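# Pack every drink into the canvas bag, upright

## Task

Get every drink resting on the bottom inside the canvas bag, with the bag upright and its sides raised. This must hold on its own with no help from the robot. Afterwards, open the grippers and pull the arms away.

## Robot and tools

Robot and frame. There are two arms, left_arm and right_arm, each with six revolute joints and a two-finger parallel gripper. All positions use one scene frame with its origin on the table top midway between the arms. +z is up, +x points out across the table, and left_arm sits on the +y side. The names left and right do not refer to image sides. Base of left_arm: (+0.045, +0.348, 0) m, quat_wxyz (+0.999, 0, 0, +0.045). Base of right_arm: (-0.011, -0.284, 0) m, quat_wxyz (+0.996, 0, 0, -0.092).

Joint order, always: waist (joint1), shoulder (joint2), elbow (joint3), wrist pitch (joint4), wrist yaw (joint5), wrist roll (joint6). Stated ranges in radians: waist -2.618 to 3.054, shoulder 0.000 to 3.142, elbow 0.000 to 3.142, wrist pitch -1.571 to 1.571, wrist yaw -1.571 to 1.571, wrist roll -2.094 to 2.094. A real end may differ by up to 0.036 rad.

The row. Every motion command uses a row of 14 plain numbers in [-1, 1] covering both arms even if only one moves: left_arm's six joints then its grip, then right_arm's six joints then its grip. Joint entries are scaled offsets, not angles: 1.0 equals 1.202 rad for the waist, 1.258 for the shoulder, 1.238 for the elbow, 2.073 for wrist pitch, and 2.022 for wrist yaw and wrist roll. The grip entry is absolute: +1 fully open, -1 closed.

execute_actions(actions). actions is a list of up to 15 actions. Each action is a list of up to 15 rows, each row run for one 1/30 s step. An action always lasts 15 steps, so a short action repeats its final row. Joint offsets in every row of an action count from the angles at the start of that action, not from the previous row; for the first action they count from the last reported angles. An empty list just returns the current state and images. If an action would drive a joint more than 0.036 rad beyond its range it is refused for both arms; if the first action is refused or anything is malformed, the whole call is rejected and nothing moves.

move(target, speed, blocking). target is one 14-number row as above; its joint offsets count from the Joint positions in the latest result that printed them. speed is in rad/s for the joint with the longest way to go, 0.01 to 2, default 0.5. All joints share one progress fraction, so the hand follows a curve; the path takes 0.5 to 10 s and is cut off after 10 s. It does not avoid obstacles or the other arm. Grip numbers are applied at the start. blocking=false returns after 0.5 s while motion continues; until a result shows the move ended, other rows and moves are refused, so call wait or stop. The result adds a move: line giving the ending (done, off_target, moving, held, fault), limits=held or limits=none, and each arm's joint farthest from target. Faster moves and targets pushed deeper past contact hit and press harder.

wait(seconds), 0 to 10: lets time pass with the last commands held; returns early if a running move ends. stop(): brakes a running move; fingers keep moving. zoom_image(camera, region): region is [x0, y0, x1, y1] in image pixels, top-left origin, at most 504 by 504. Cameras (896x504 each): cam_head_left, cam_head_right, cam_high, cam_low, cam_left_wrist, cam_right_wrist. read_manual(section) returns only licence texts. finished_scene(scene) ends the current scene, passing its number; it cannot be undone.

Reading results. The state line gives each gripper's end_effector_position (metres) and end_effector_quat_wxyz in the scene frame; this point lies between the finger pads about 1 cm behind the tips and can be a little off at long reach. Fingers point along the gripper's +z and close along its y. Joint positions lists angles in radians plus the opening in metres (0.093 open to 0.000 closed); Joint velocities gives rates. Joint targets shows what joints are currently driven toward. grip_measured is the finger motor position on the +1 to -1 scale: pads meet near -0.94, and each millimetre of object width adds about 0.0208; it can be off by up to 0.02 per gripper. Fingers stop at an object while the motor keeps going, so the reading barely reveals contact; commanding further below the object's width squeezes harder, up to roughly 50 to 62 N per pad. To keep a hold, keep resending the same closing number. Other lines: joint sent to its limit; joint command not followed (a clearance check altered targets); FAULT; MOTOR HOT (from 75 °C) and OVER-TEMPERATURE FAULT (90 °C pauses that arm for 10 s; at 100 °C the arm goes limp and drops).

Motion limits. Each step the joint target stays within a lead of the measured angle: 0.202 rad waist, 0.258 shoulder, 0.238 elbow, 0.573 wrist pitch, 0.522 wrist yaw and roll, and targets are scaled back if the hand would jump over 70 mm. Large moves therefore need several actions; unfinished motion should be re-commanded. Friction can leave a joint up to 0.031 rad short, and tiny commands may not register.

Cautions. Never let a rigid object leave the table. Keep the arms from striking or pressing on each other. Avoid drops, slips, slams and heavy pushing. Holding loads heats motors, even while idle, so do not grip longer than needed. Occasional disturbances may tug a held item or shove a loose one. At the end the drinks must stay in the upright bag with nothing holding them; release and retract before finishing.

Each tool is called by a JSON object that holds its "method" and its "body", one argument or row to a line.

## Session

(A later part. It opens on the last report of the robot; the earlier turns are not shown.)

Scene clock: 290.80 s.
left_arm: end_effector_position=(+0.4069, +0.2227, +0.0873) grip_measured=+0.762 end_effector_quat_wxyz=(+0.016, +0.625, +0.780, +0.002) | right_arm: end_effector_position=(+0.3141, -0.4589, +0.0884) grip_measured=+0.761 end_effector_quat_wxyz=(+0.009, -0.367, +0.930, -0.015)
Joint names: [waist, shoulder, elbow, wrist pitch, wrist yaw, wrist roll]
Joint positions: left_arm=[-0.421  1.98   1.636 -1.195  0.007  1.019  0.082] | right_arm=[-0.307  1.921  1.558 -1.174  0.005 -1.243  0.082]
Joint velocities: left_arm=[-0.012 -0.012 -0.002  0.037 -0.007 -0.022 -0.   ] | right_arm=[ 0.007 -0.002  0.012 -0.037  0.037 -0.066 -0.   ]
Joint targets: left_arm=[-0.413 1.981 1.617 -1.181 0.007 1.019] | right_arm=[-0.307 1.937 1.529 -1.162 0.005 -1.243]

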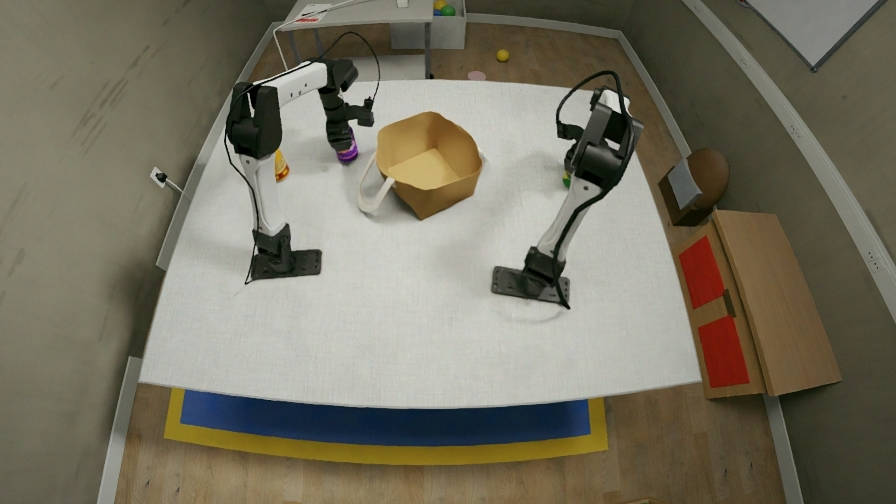

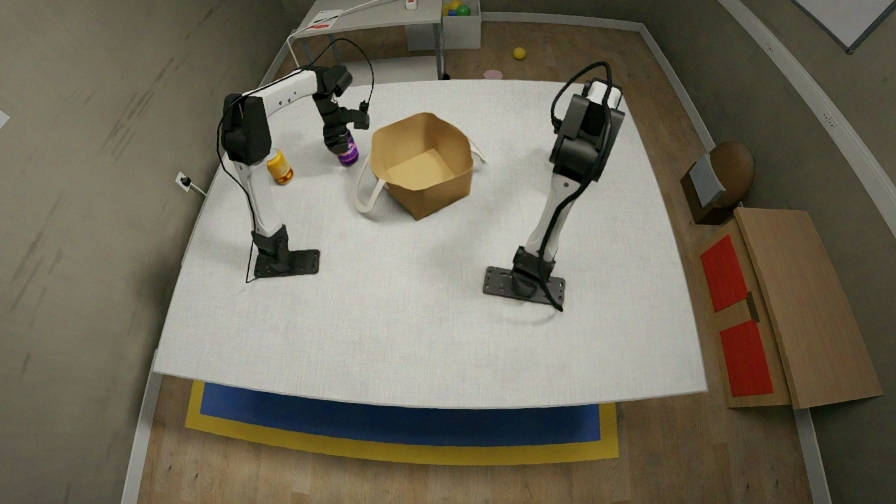

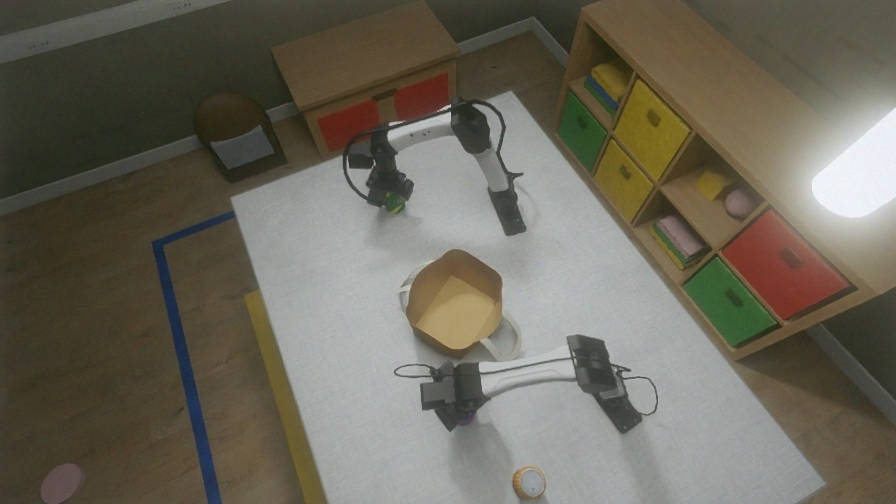

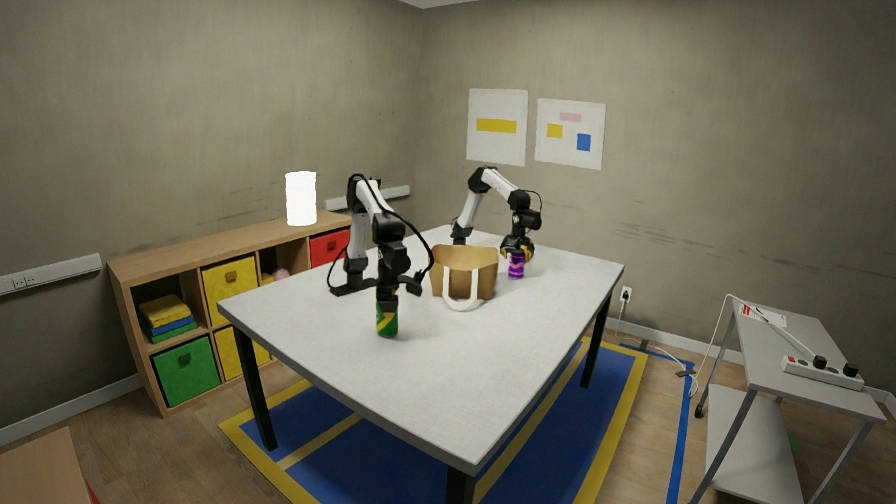

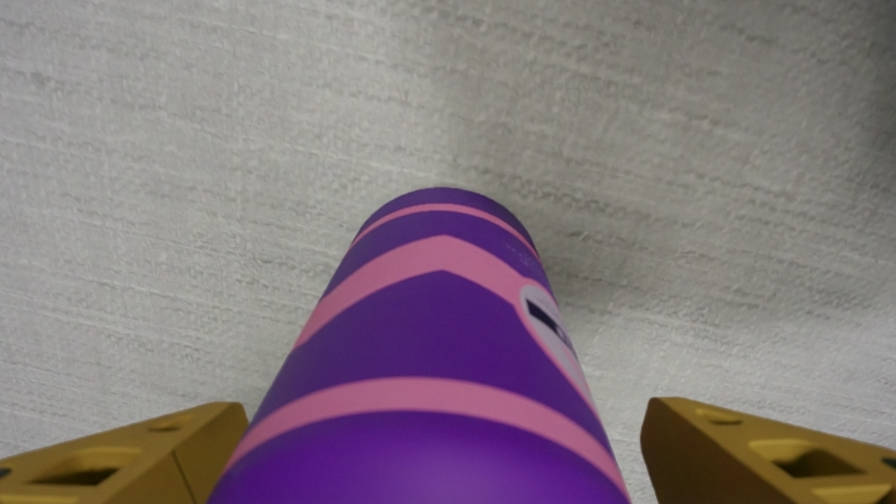

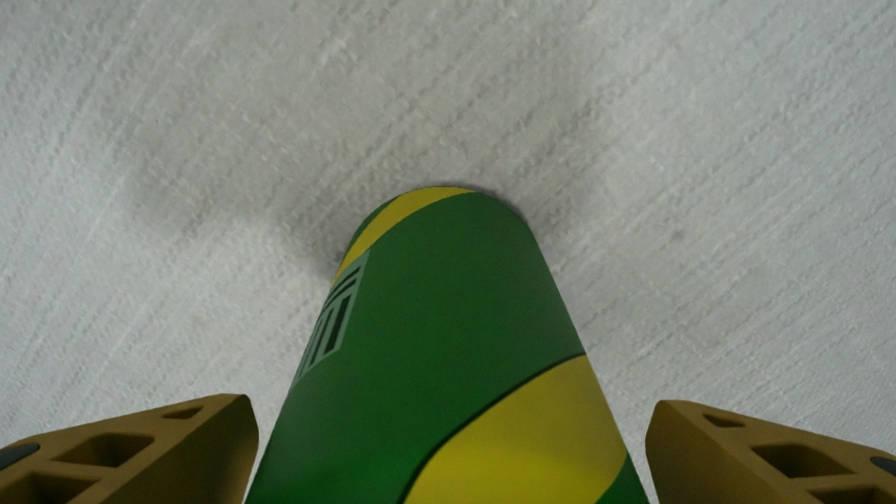

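{"method": "execute_actions", "body": {
  "actions": [
    [[0.004,0,-0.012,0.005,0,0,0.68, 0,0.010,-0.018,0.004,0,0,0.68],
[0.002,0,-0.009,0.004,0,0,0.60, 0,0.008,-0.014,0.003,0,0,0.60],
[0,0,-0.006,0.003,0,0,0.53, 0,0.006,-0.010,0.002,0,0,0.53],
[0,0,-0.003,0.002,0,0,0.46, 0,0.004,-0.006,0.001,0,0,0.46],
[0,0,0,0,0,0,0.40, 0,0.002,-0.003,0,0,0,0.40],
[0,0,0,0,0,0,0.34, 0,0,0,0,0,0,0.34],
[0,0,0.008,0,0,0,0.28, 0,0,0.008,0,0,0,0.28],
[0,-0.003,0.018,-0.007,0,0,0.22, 0,0,0.018,-0.007,0,0,0.22],
[0,-0.008,0.0331,-0.0222,0,0,0.22, 0,-0.004,0.0303,-0.0180,0,0,0.22],
[0,-0.016,0.0473,-0.0397,0,0,0.22, 0,-0.008,0.0396,-0.0305,0,0,0.22],
[0,-0.024,0.0658,-0.0590,0,0,0.22, 0,-0.012,0.0518,-0.0443,0,0,0.22],
[0,-0.032,0.0884,-0.0793,0,0,0.22, 0,-0.016,0.0668,-0.0588,0,0,0.22],
[0,-0.037,0.1145,-0.0998,0,0,0.22, 0,-0.020,0.0841,-0.0735,0,0,0.22],
[0,-0.041,0.1439,-0.1198,0,0,0.22, 0,-0.023,0.1036,-0.0878,0,0,0.22],
[0,-0.046,0.1757,-0.1384,0,0,0.22, 0,-0.026,0.1247,-0.1012,0,0,0.22]],
    [[-0.0033,-0.041,0.0974,-0.0920,0,0.0148,0.22, 0,-0.0322,0.0728,-0.0679,0,0,0.22],
[-0.0124,-0.045,0.1324,-0.1056,0,0.0346,0.22, 0,-0.0381,0.0959,-0.0753,0,0,0.22],
[-0.0240,-0.049,0.1678,-0.1081,0,0.0569,0.22, 0,-0.0455,0.1194,-0.0777,0,0,0.22],
[-0.0389,-0.053,0.2030,-0.1081,0,0.0791,0.22, 0,-0.0543,0.1427,-0.0777,0,0,0.22],
[-0.0567,-0.056,0.2372,-0.1081,0,0.1039,0.22, 0,-0.0641,0.1654,-0.0777,0,0,0.22],
[-0.0773,-0.060,0.2699,-0.1081,0,0.1286,0.22, 0.003,-0.0750,0.1870,-0.0777,0,0,0.22],
[-0.1001,-0.062,0.3002,-0.1081,0,0.1533,0.22, 0.0132,-0.0866,0.2070,-0.0777,0,0,0.22],
[-0.1250,-0.064,0.3275,-0.1081,0,0.1780,0.22, 0.0260,-0.0986,0.2251,-0.0753,0,0,0.22],
[-0.1513,-0.065,0.3512,-0.1056,0,0.2003,0.22, 0.0425,-0.1108,0.2410,-0.0728,0,0,0.22],
[-0.1787,-0.066,0.3712,-0.1023,0,0.2201,0.22, 0.0622,-0.1231,0.2541,-0.0704,0,0,0.22],
[-0.2067,-0.066,0.3867,-0.0989,0,0.2374,0.22, 0.0849,-0.1351,0.2643,-0.0680,0,0,0.22],
[-0.2348,-0.066,0.3975,-0.0960,0,0.2498,0.22, 0.1102,-0.1467,0.2714,-0.0656,0,0,0.22],
[-0.2625,-0.066,0.4025,-0.0936,0,0.2596,0.22, 0.1377,-0.1574,0.2746,-0.0632,0,0,0.22],
[-0.2894,-0.066,0.4025,-0.0912,0,0.2646,0.22, 0.1669,-0.1672,0.2746,-0.0632,0,0,0.22],
[-0.3150,-0.066,0.4025,-0.0892,0,0.2671,0.22, 0.1971,-0.1759,0.2746,-0.0632,0,0,0.22]],
    [[-0.0754,-0.028,0.026,0.002,0,0.051,0.22, 0.0851,-0.0559,0.026,0.003,0,0,0.22],
[-0.0972,-0.024,0.026,0.002,0,0.051,0.22, 0.1161,-0.0618,0.026,0.003,0,0,0.22],
[-0.1163,-0.016,0.026,0.002,0,0.051,0.22, 0.1469,-0.0658,0.026,0.003,0,0,0.22],
[-0.1319,-0.008,0.026,0.002,0,0.051,0.22, 0.1767,-0.0658,0.026,0.003,0,0,0.22],
[-0.1442,0,0.026,0.002,0,0.051,0.22, 0.2051,-0.0658,0.026,0.003,0,0,0.22],
[-0.1520,0.017,0.025,0.002,0,0.051,0.22, 0.2314,-0.0658,0.026,0.003,0,0,0.22],
[-0.1551,0.033,0.024,0.002,0,0.051,0.22, 0.2556,-0.0658,0.026,0.003,0,0,0.22],
[-0.1551,0.053,0.023,0.002,0,0.051,0.22, 0.2769,-0.0658,0.026,0.003,0,0,0.22],
[-0.1551,0.072,0.022,0.002,0,0.051,0.22, 0.2942,-0.0658,0.026,0.003,0,0,0.22],
[-0.1551,0.088,0.021,0.002,0,0.051,0.22, 0.3083,-0.0658,0.026,0.003,0,0,0.22],
[-0.1551,0.098,0.020,0.002,0,0.051,0.22, 0.3170,-0.0658,0.026,0.003,0,0,0.22],
[-0.1551,0.103,0.020,0.002,0,0.051,0.22, 0.3203,-0.0658,0.026,0.003,0,0,0.22],
[-0.1551,0.103,0.020,0.002,0,0.051,0.22, 0.3203,-0.0658,0.026,0.003,0,0,0.22],
[-0.1551,0.103,0.020,0.002,0,0.051,0.22, 0.3203,-0.0658,0.026,0.003,0,0,0.22],
[-0.1551,0.103,0.020,0.002,0,0.051,0.22, 0.3203,-0.0658,0.026,0.003,0,0,0.22]]
  ]
}}

Scene clock: 412.30 s.
left_arm: end_effector_position=(+0.3232, +0.0303, +0.2073) grip_measured=+0.250 end_effector_quat_wxyz=(+0.091, +0.927, +0.362, +0.028) | right_arm: end_effector_position=(+0.3549, -0.2607, +0.2846) grip_measured=+0.275 end_effector_quat_wxyz=(-0.183, +0.593, -0.775, +0.122)
Joint names: [waist, shoulder, elbow, wrist pitch, wrist yaw, wrist roll]
Joint positions: left_arm=[-0.938  2.064  2.229 -1.544  0.01   1.549  0.057] | right_arm=[ 0.247  1.664  1.952 -1.415 -0.001 -1.243  0.058]
Joint velocities: left_arm=[-0.007  0.403 -0.007 -0.037  0.037 -0.007  0.001] | right_arm=[-0.007 -0.017 -0.002  0.022 -0.051  0.066 -0.   ]
Joint targets: left_arm=[-0.932 2.045 2.248 -1.527 -0.000 1.558] | right_arm=[0.245 1.650 1.982 -1.399 0.015 -1.243]

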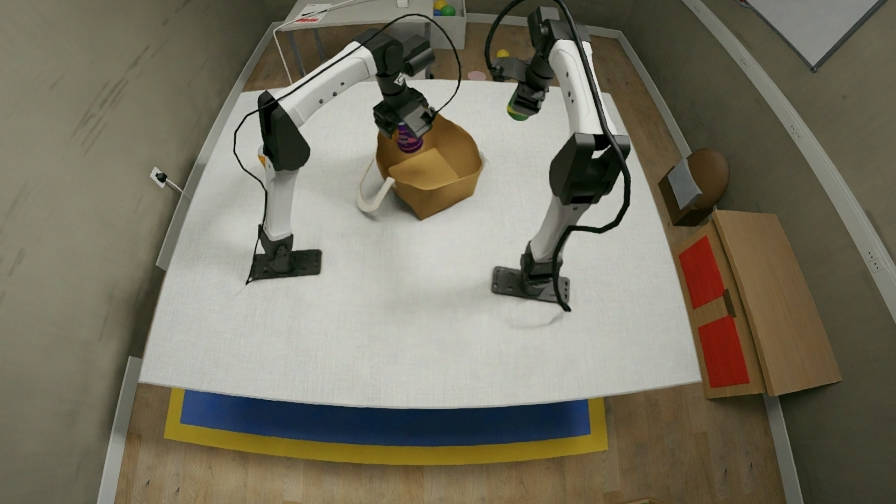

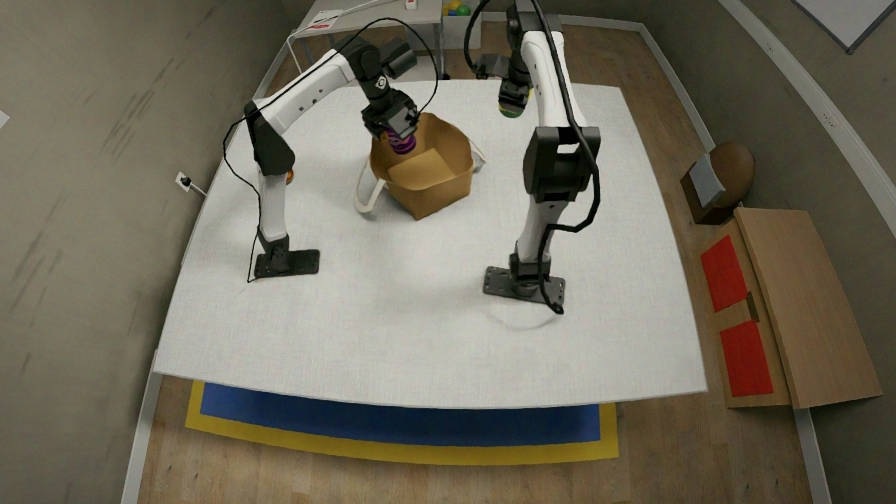

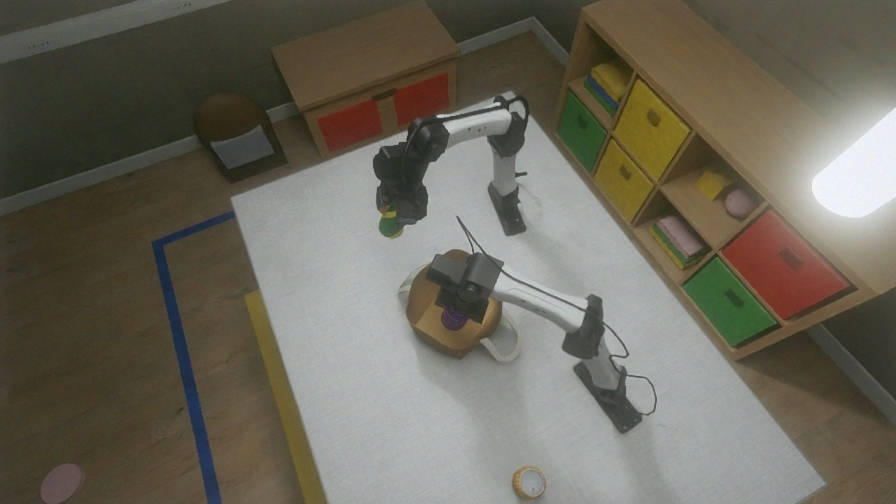

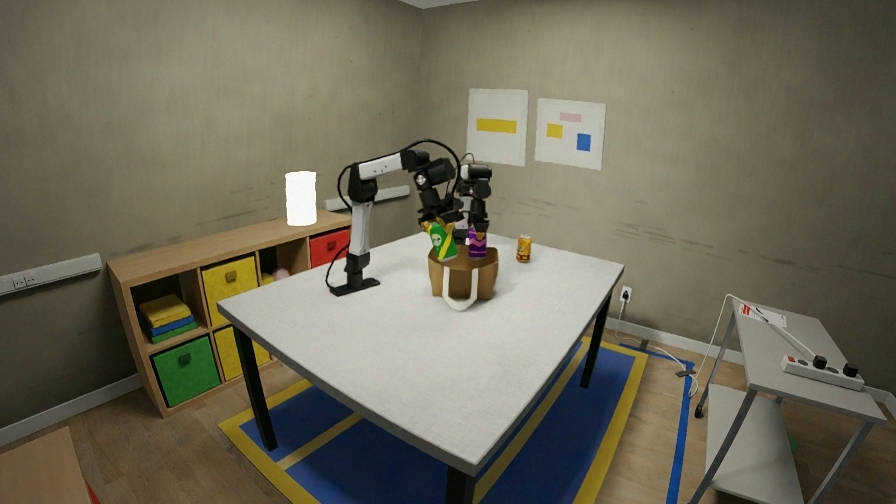

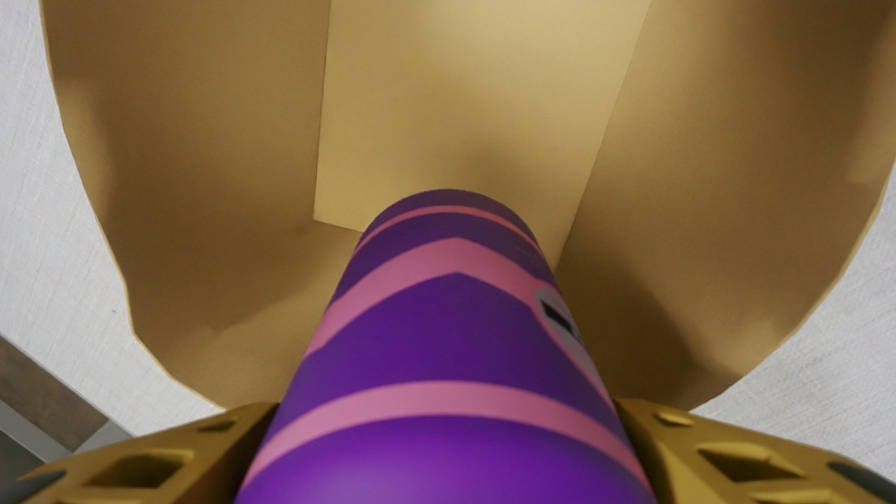

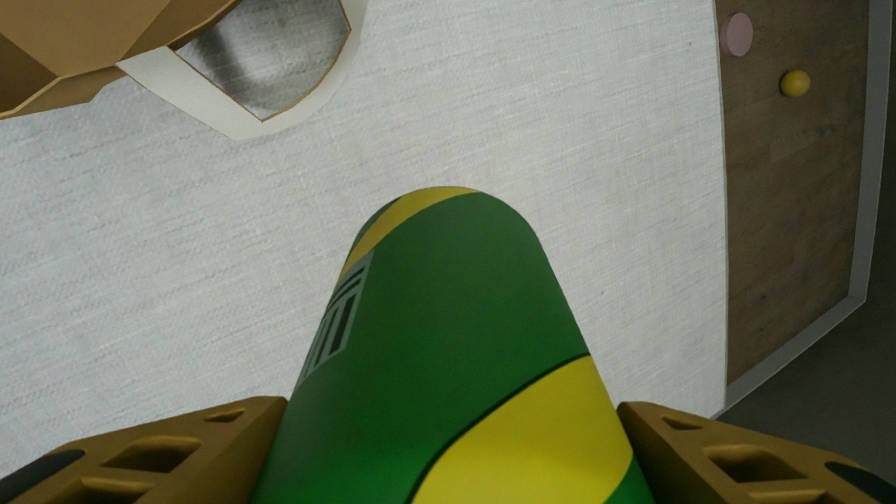

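{"method": "execute_actions", "body": {
  "actions": []
}}

Scene clock: 414.87 s.
left_arm: end_effector_position=(+0.3241, +0.0293, +0.2013) grip_measured=+0.250 end_effector_quat_wxyz=(+0.084, +0.929, +0.361, +0.026) | right_arm: end_effector_position=(+0.3543, -0.2617, +0.2843) grip_measured=+0.275 end_effector_quat_wxyz=(-0.180, +0.592, -0.776, +0.123)
Joint names: [waist, shoulder, elbow, wrist pitch, wrist yaw, wrist roll]
Joint positions: left_arm=[-0.938  2.079  2.229 -1.544  0.01   1.552  0.057] | right_arm=[ 0.247  1.664  1.952 -1.418  0.004 -1.243  0.058]
Joint velocities: left_arm=[-0.012 -0.002 -0.002  0.007 -0.081 -0.037  0.001] | right_arm=[-0.012 -0.007 -0.012 -0.022 -0.007 -0.037  0.001]
Joint targets: left_arm=[-0.932 2.045 2.248 -1.527 -0.000 1.558] | right_arm=[0.245 1.650 1.982 -1.399 0.015 -1.243]

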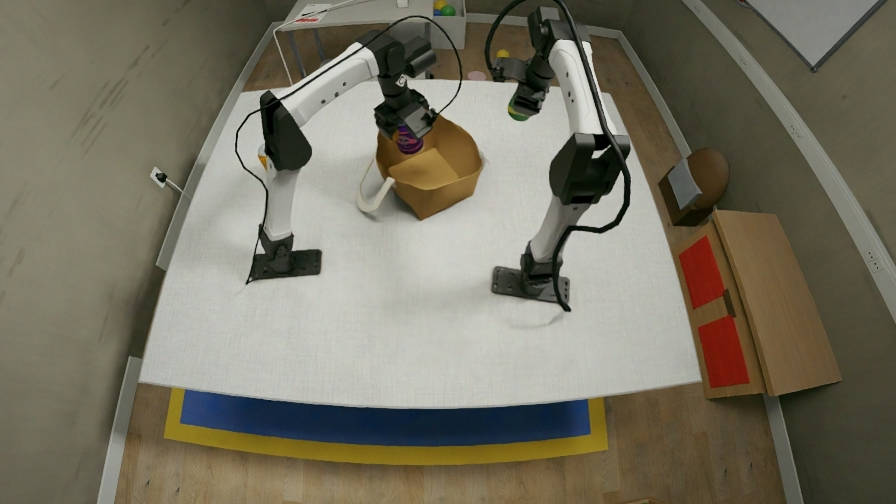

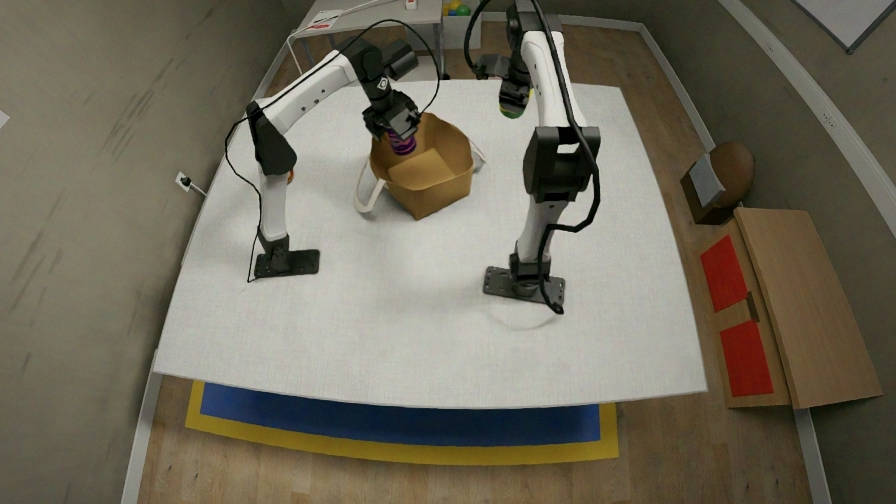

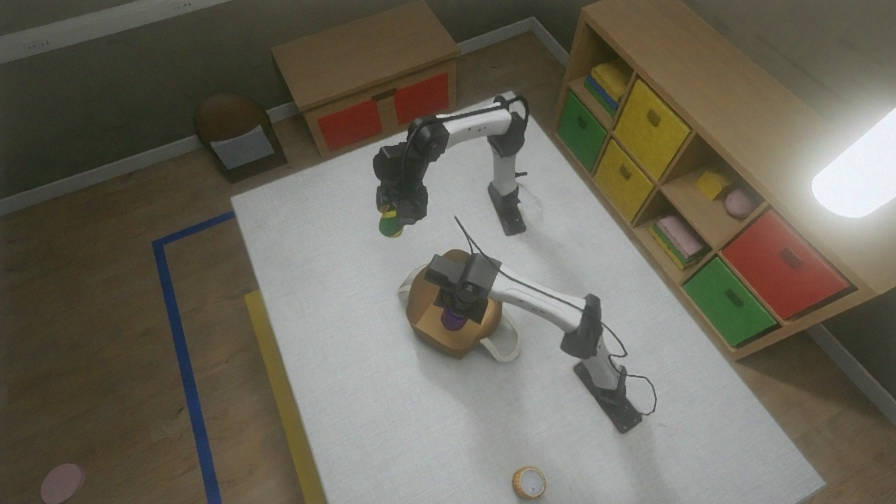

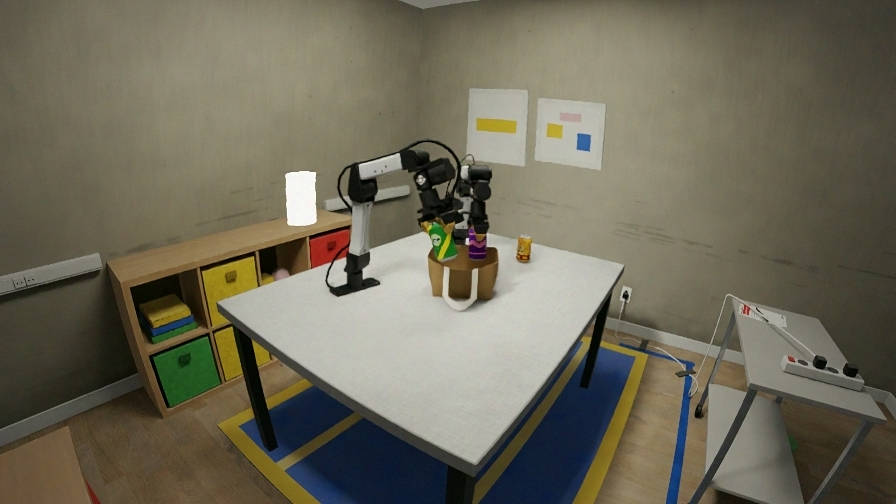

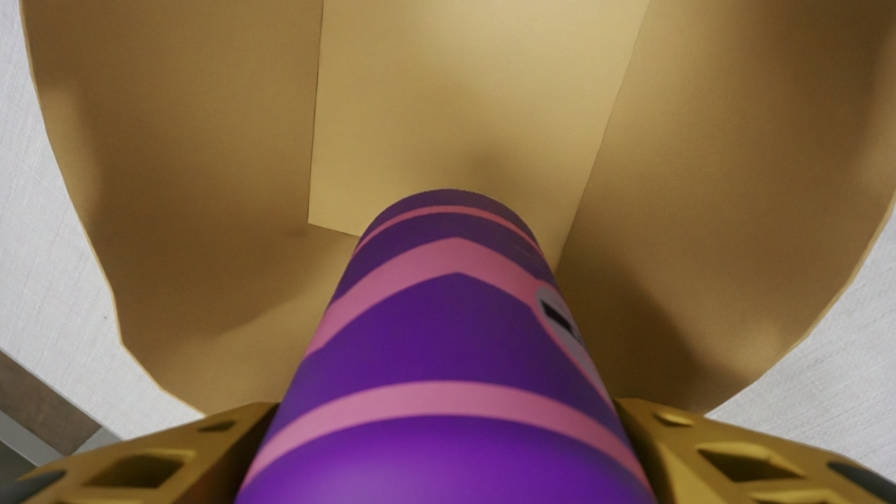

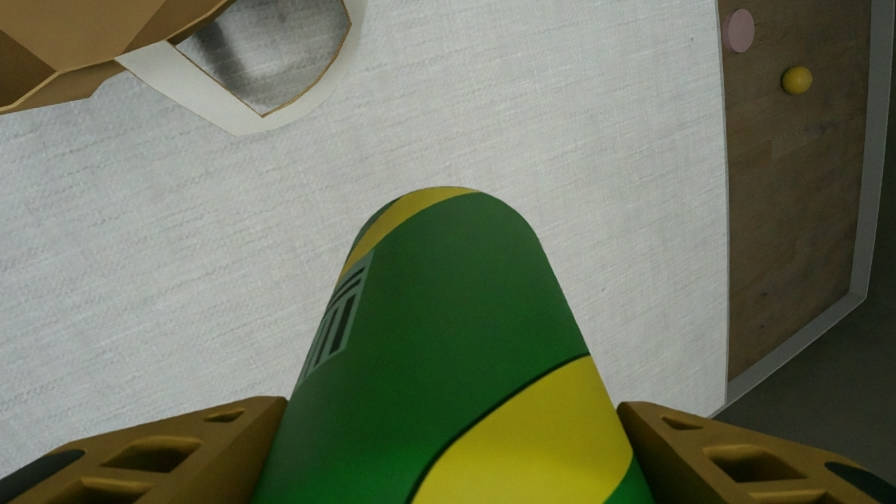

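{"method": "execute_actions", "body": {
  "actions": [
    [[0.0075,-0.0095,0.0065,0.0121,-0.004,0.003,0.22, -0.0015,-0.0111,0.0242,0.0092,0.003,0,0.22],
[0.010,0.0032,-0.0016,0.0169,-0.004,0.003,0.22, -0.0015,-0.0111,0.0242,0.0092,0.002,0,0.22],
[0.0125,0.0143,-0.0081,0.0227,-0.004,0.003,0.22, -0.0015,-0.0111,0.0242,0.0092,0.002,0,0.22],
[0.015,0.0262,-0.0137,0.0285,-0.004,0.003,0.22, -0.0015,-0.0111,0.0242,0.0092,0.002,0,0.22],
[0.0175,0.0397,-0.0202,0.0338,-0.004,0.003,0.22, -0.0015,-0.0111,0.0242,0.0092,0.002,0,0.22],
[0.020,0.0541,-0.0267,0.0386,-0.004,0.003,0.22, -0.0015,-0.0111,0.0242,0.0092,0.002,0,0.22],
[0.020,0.0684,-0.0331,0.0420,-0.004,0.003,0.22, -0.0015,-0.0111,0.0242,0.0092,0.002,0,0.22],
[0.020,0.0827,-0.0396,0.0444,-0.004,0.003,0.22, -0.0015,-0.0111,0.0242,0.0092,0.002,0,0.22],
[0.020,0.0954,-0.0452,0.0458,-0.004,0.003,0.22, -0.0015,-0.0111,0.0242,0.0092,0.002,0,0.22],
[0.020,0.1065,-0.0501,0.0458,-0.004,0.003,0.22, -0.0015,-0.0111,0.0242,0.0092,0.002,0,0.22],
[0.020,0.1161,-0.0541,0.0458,-0.004,0.003,0.22, -0.0015,-0.0111,0.0242,0.0092,0.002,0,0.22],
[0.020,0.1232,-0.0565,0.0453,-0.004,0.003,0.22, -0.0015,-0.0111,0.0242,0.0092,0.002,0,0.22],
[0.020,0.1288,-0.0582,0.0449,-0.004,0.003,0.22, -0.0015,-0.0111,0.0242,0.0092,0.002,0,0.22],
[0.020,0.1320,-0.0598,0.0444,-0.004,0.003,0.22, -0.0015,-0.0111,0.0242,0.0092,0.002,0,0.22],
[0.020,0.1343,-0.0598,0.0444,-0.004,0.003,0.22, -0.0015,-0.0111,0.0242,0.0092,0.002,0,0.22]]
  ]
}}

Scene clock: 491.40 s.
left_arm: end_effector_position=(+0.3388, +0.0252, +0.1070) grip_measured=+0.250 end_effector_quat_wxyz=(-0.002, +0.929, +0.371, -0.006) | right_arm: end_effector_position=(+0.3543, -0.2617, +0.2843) grip_measured=+0.275 end_effector_quat_wxyz=(-0.180, +0.592, -0.776, +0.123)
Joint names: [waist, shoulder, elbow, wrist pitch, wrist yaw, wrist roll]
Joint positions: left_arm=[-0.919  2.265  2.156 -1.47   0.01   1.553  0.057] | right_arm=[ 0.247  1.664  1.952 -1.418  0.004 -1.243  0.058]
Joint velocities: left_arm=[-0.002  0.398 -0.193  0.081  0.007 -0.007  0.   ] | right_arm=[ 0.012 -0.012  0.002 -0.022  0.095  0.022  0.001]
Joint targets: left_arm=[-0.913 2.248 2.155 -1.452 0.002 1.558] | right_arm=[0.246 1.650 1.982 -1.399 0.008 -1.243]
MOTOR HOT: a motor of the left arm reached 75 °C. Now the hottest motor of the left arm, the shoulder, reports 83 °C. The controller's stop level is 90 °C. To cool a motor, set the load down, stop pushing, or move to a pose that needs little force.

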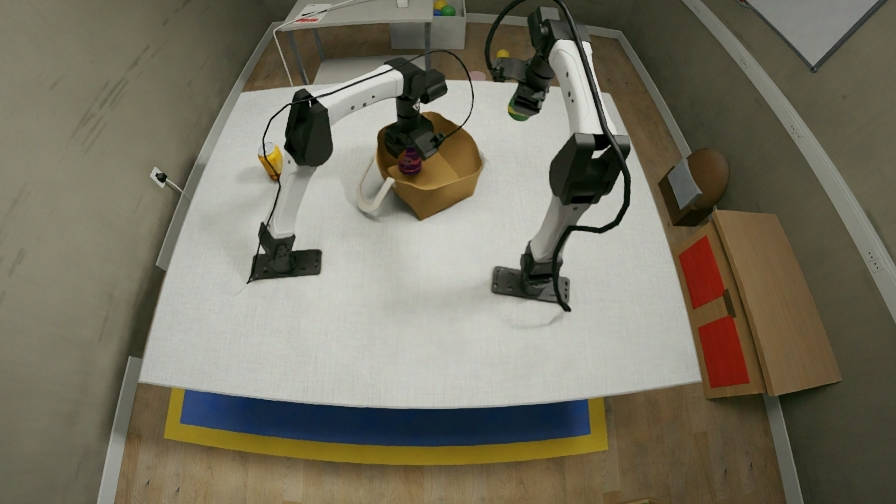

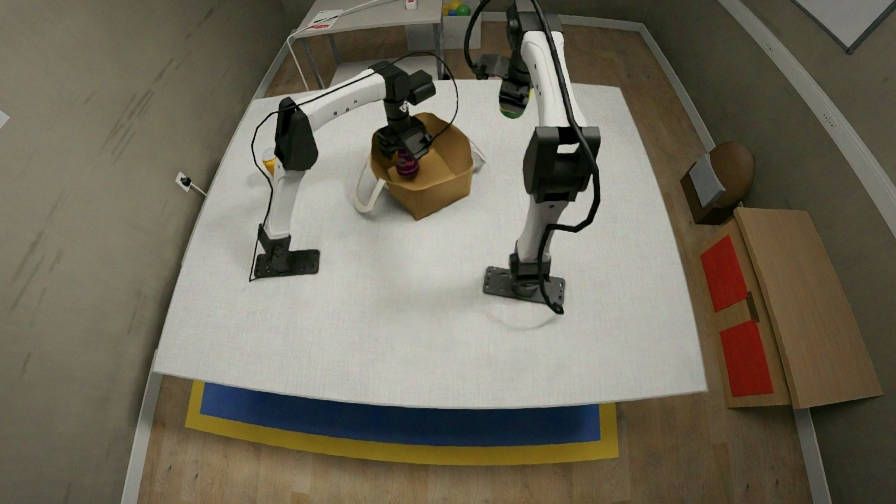

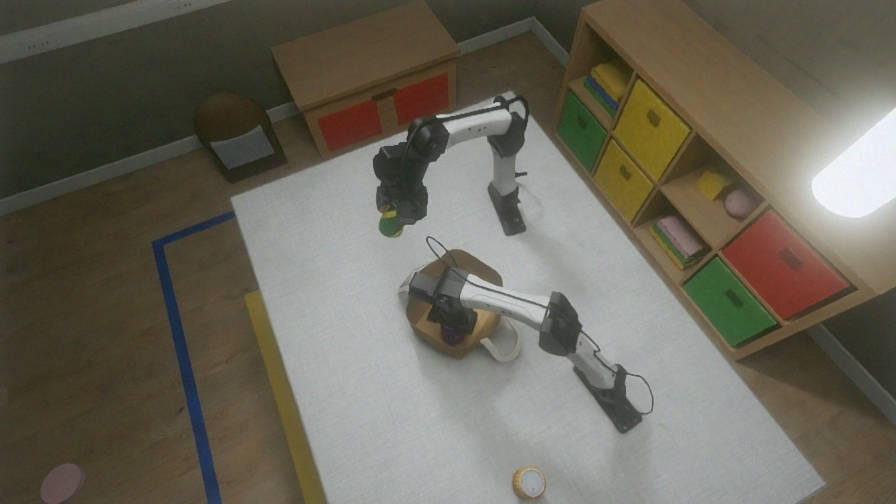

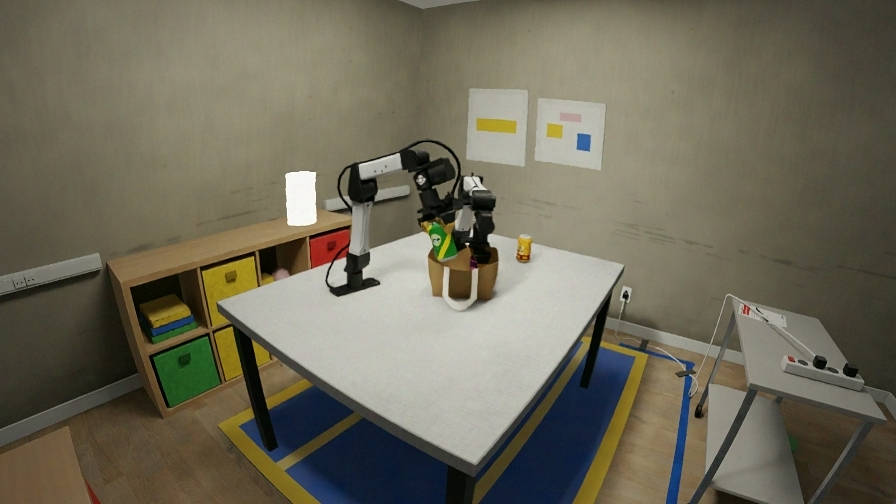

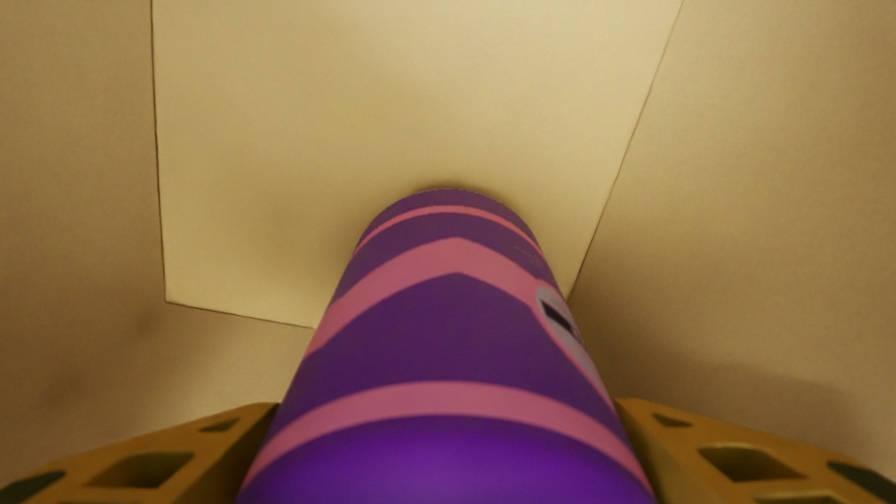

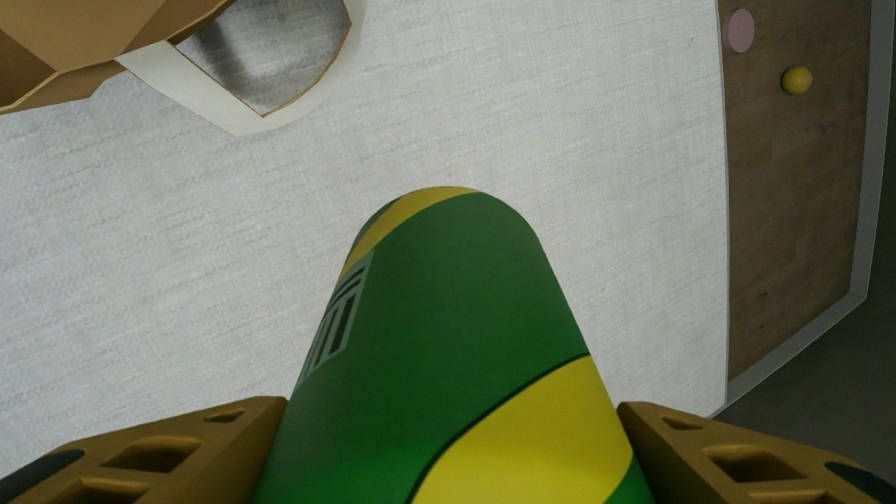

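{"method": "execute_actions", "body": {
  "actions": []
}}

Scene clock: 493.50 s.
left_arm: end_effector_position=(+0.3384, +0.0257, +0.0974) grip_measured=+0.250 end_effector_quat_wxyz=(-0.011, +0.929, +0.371, -0.010) | right_arm: end_effector_position=(+0.3543, -0.2617, +0.2843) grip_measured=+0.275 end_effector_quat_wxyz=(-0.180, +0.592, -0.776, +0.123)
Joint names: [waist, shoulder, elbow, wrist pitch, wrist yaw, wrist roll]
Joint positions: left_arm=[-0.919  2.282  2.146 -1.463  0.01   1.553  0.057] | right_arm=[ 0.247  1.664  1.952 -1.418  0.004 -1.243  0.058]
Joint velocities: left_arm=[ 0.007 -0.002 -0.002  0.007  0.051  0.037 -0.001] | right_arm=[-0.017  0.002 -0.012 -0.007 -0.037  0.037 -0.   ]
Joint targets: left_arm=[-0.913 2.248 2.155 -1.452 0.002 1.558] | right_arm=[0.246 1.650 1.982 -1.399 0.008 -1.243]
MOTOR HOT: still on. Now the hottest motor of the left arm, the shoulder, reports 83 °C; the controller's stop level is 90 °C.

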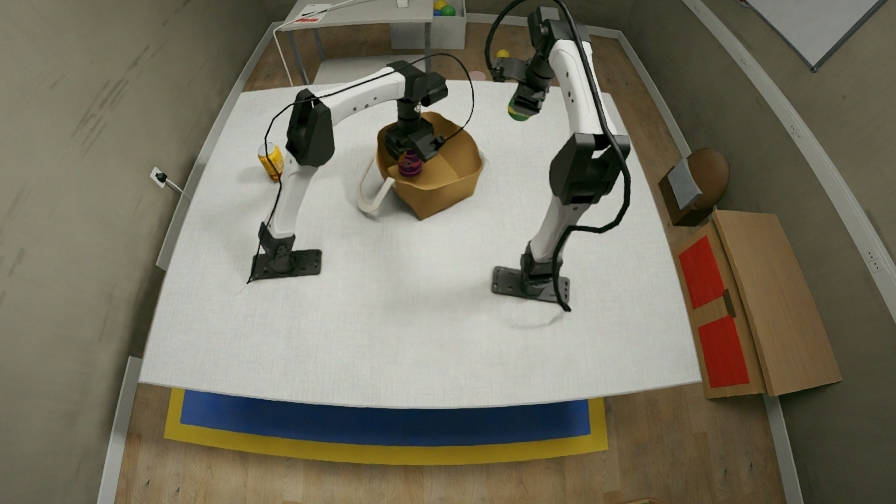

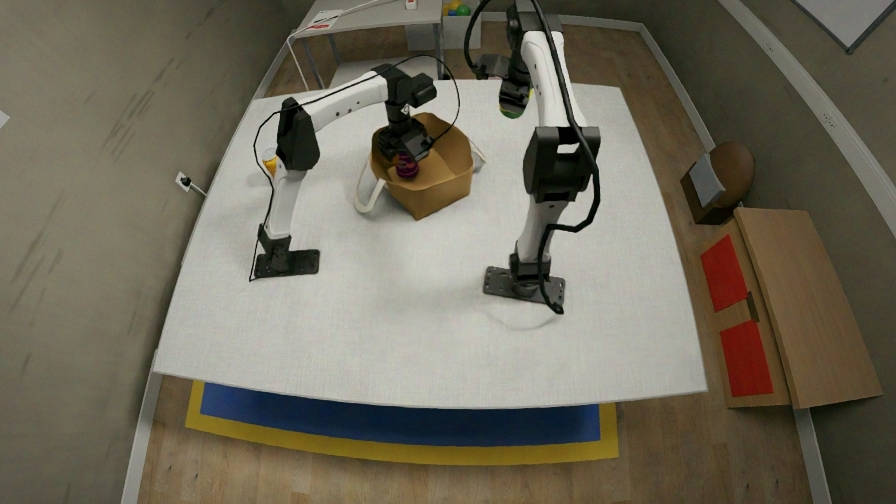

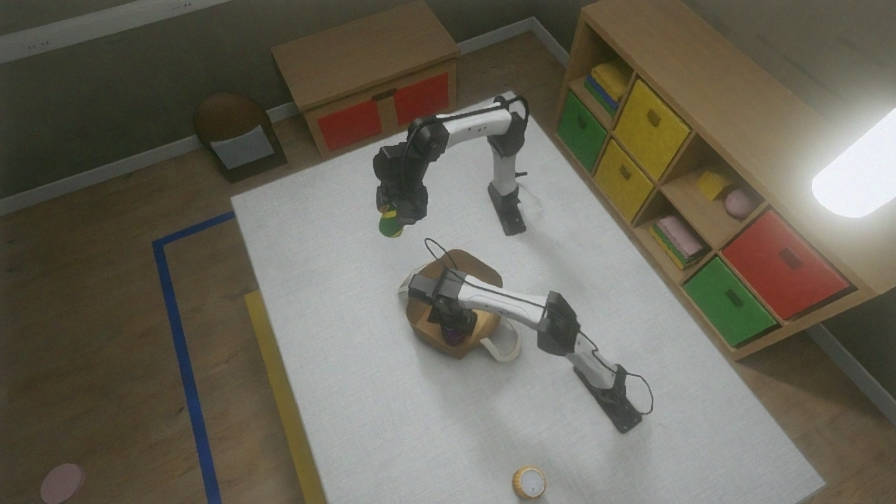

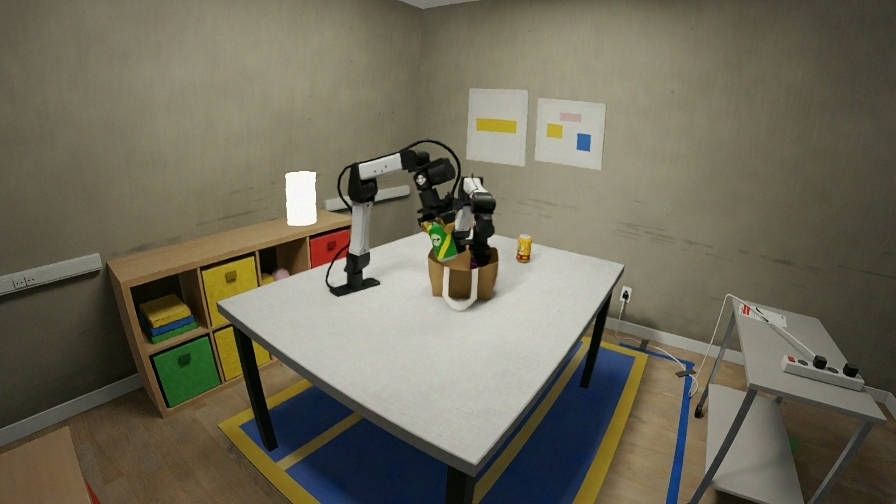

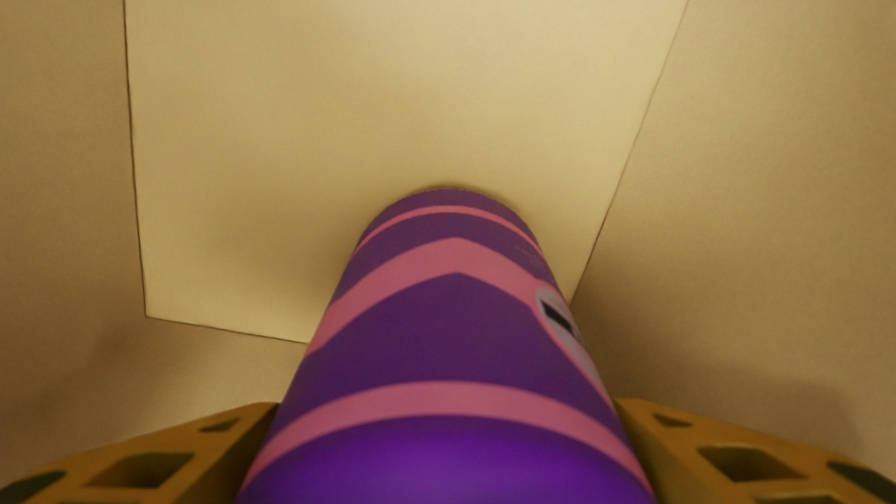

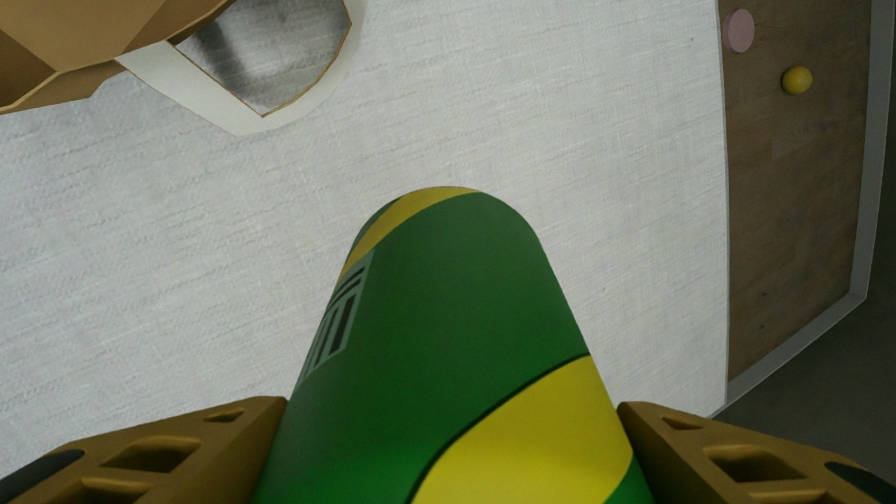

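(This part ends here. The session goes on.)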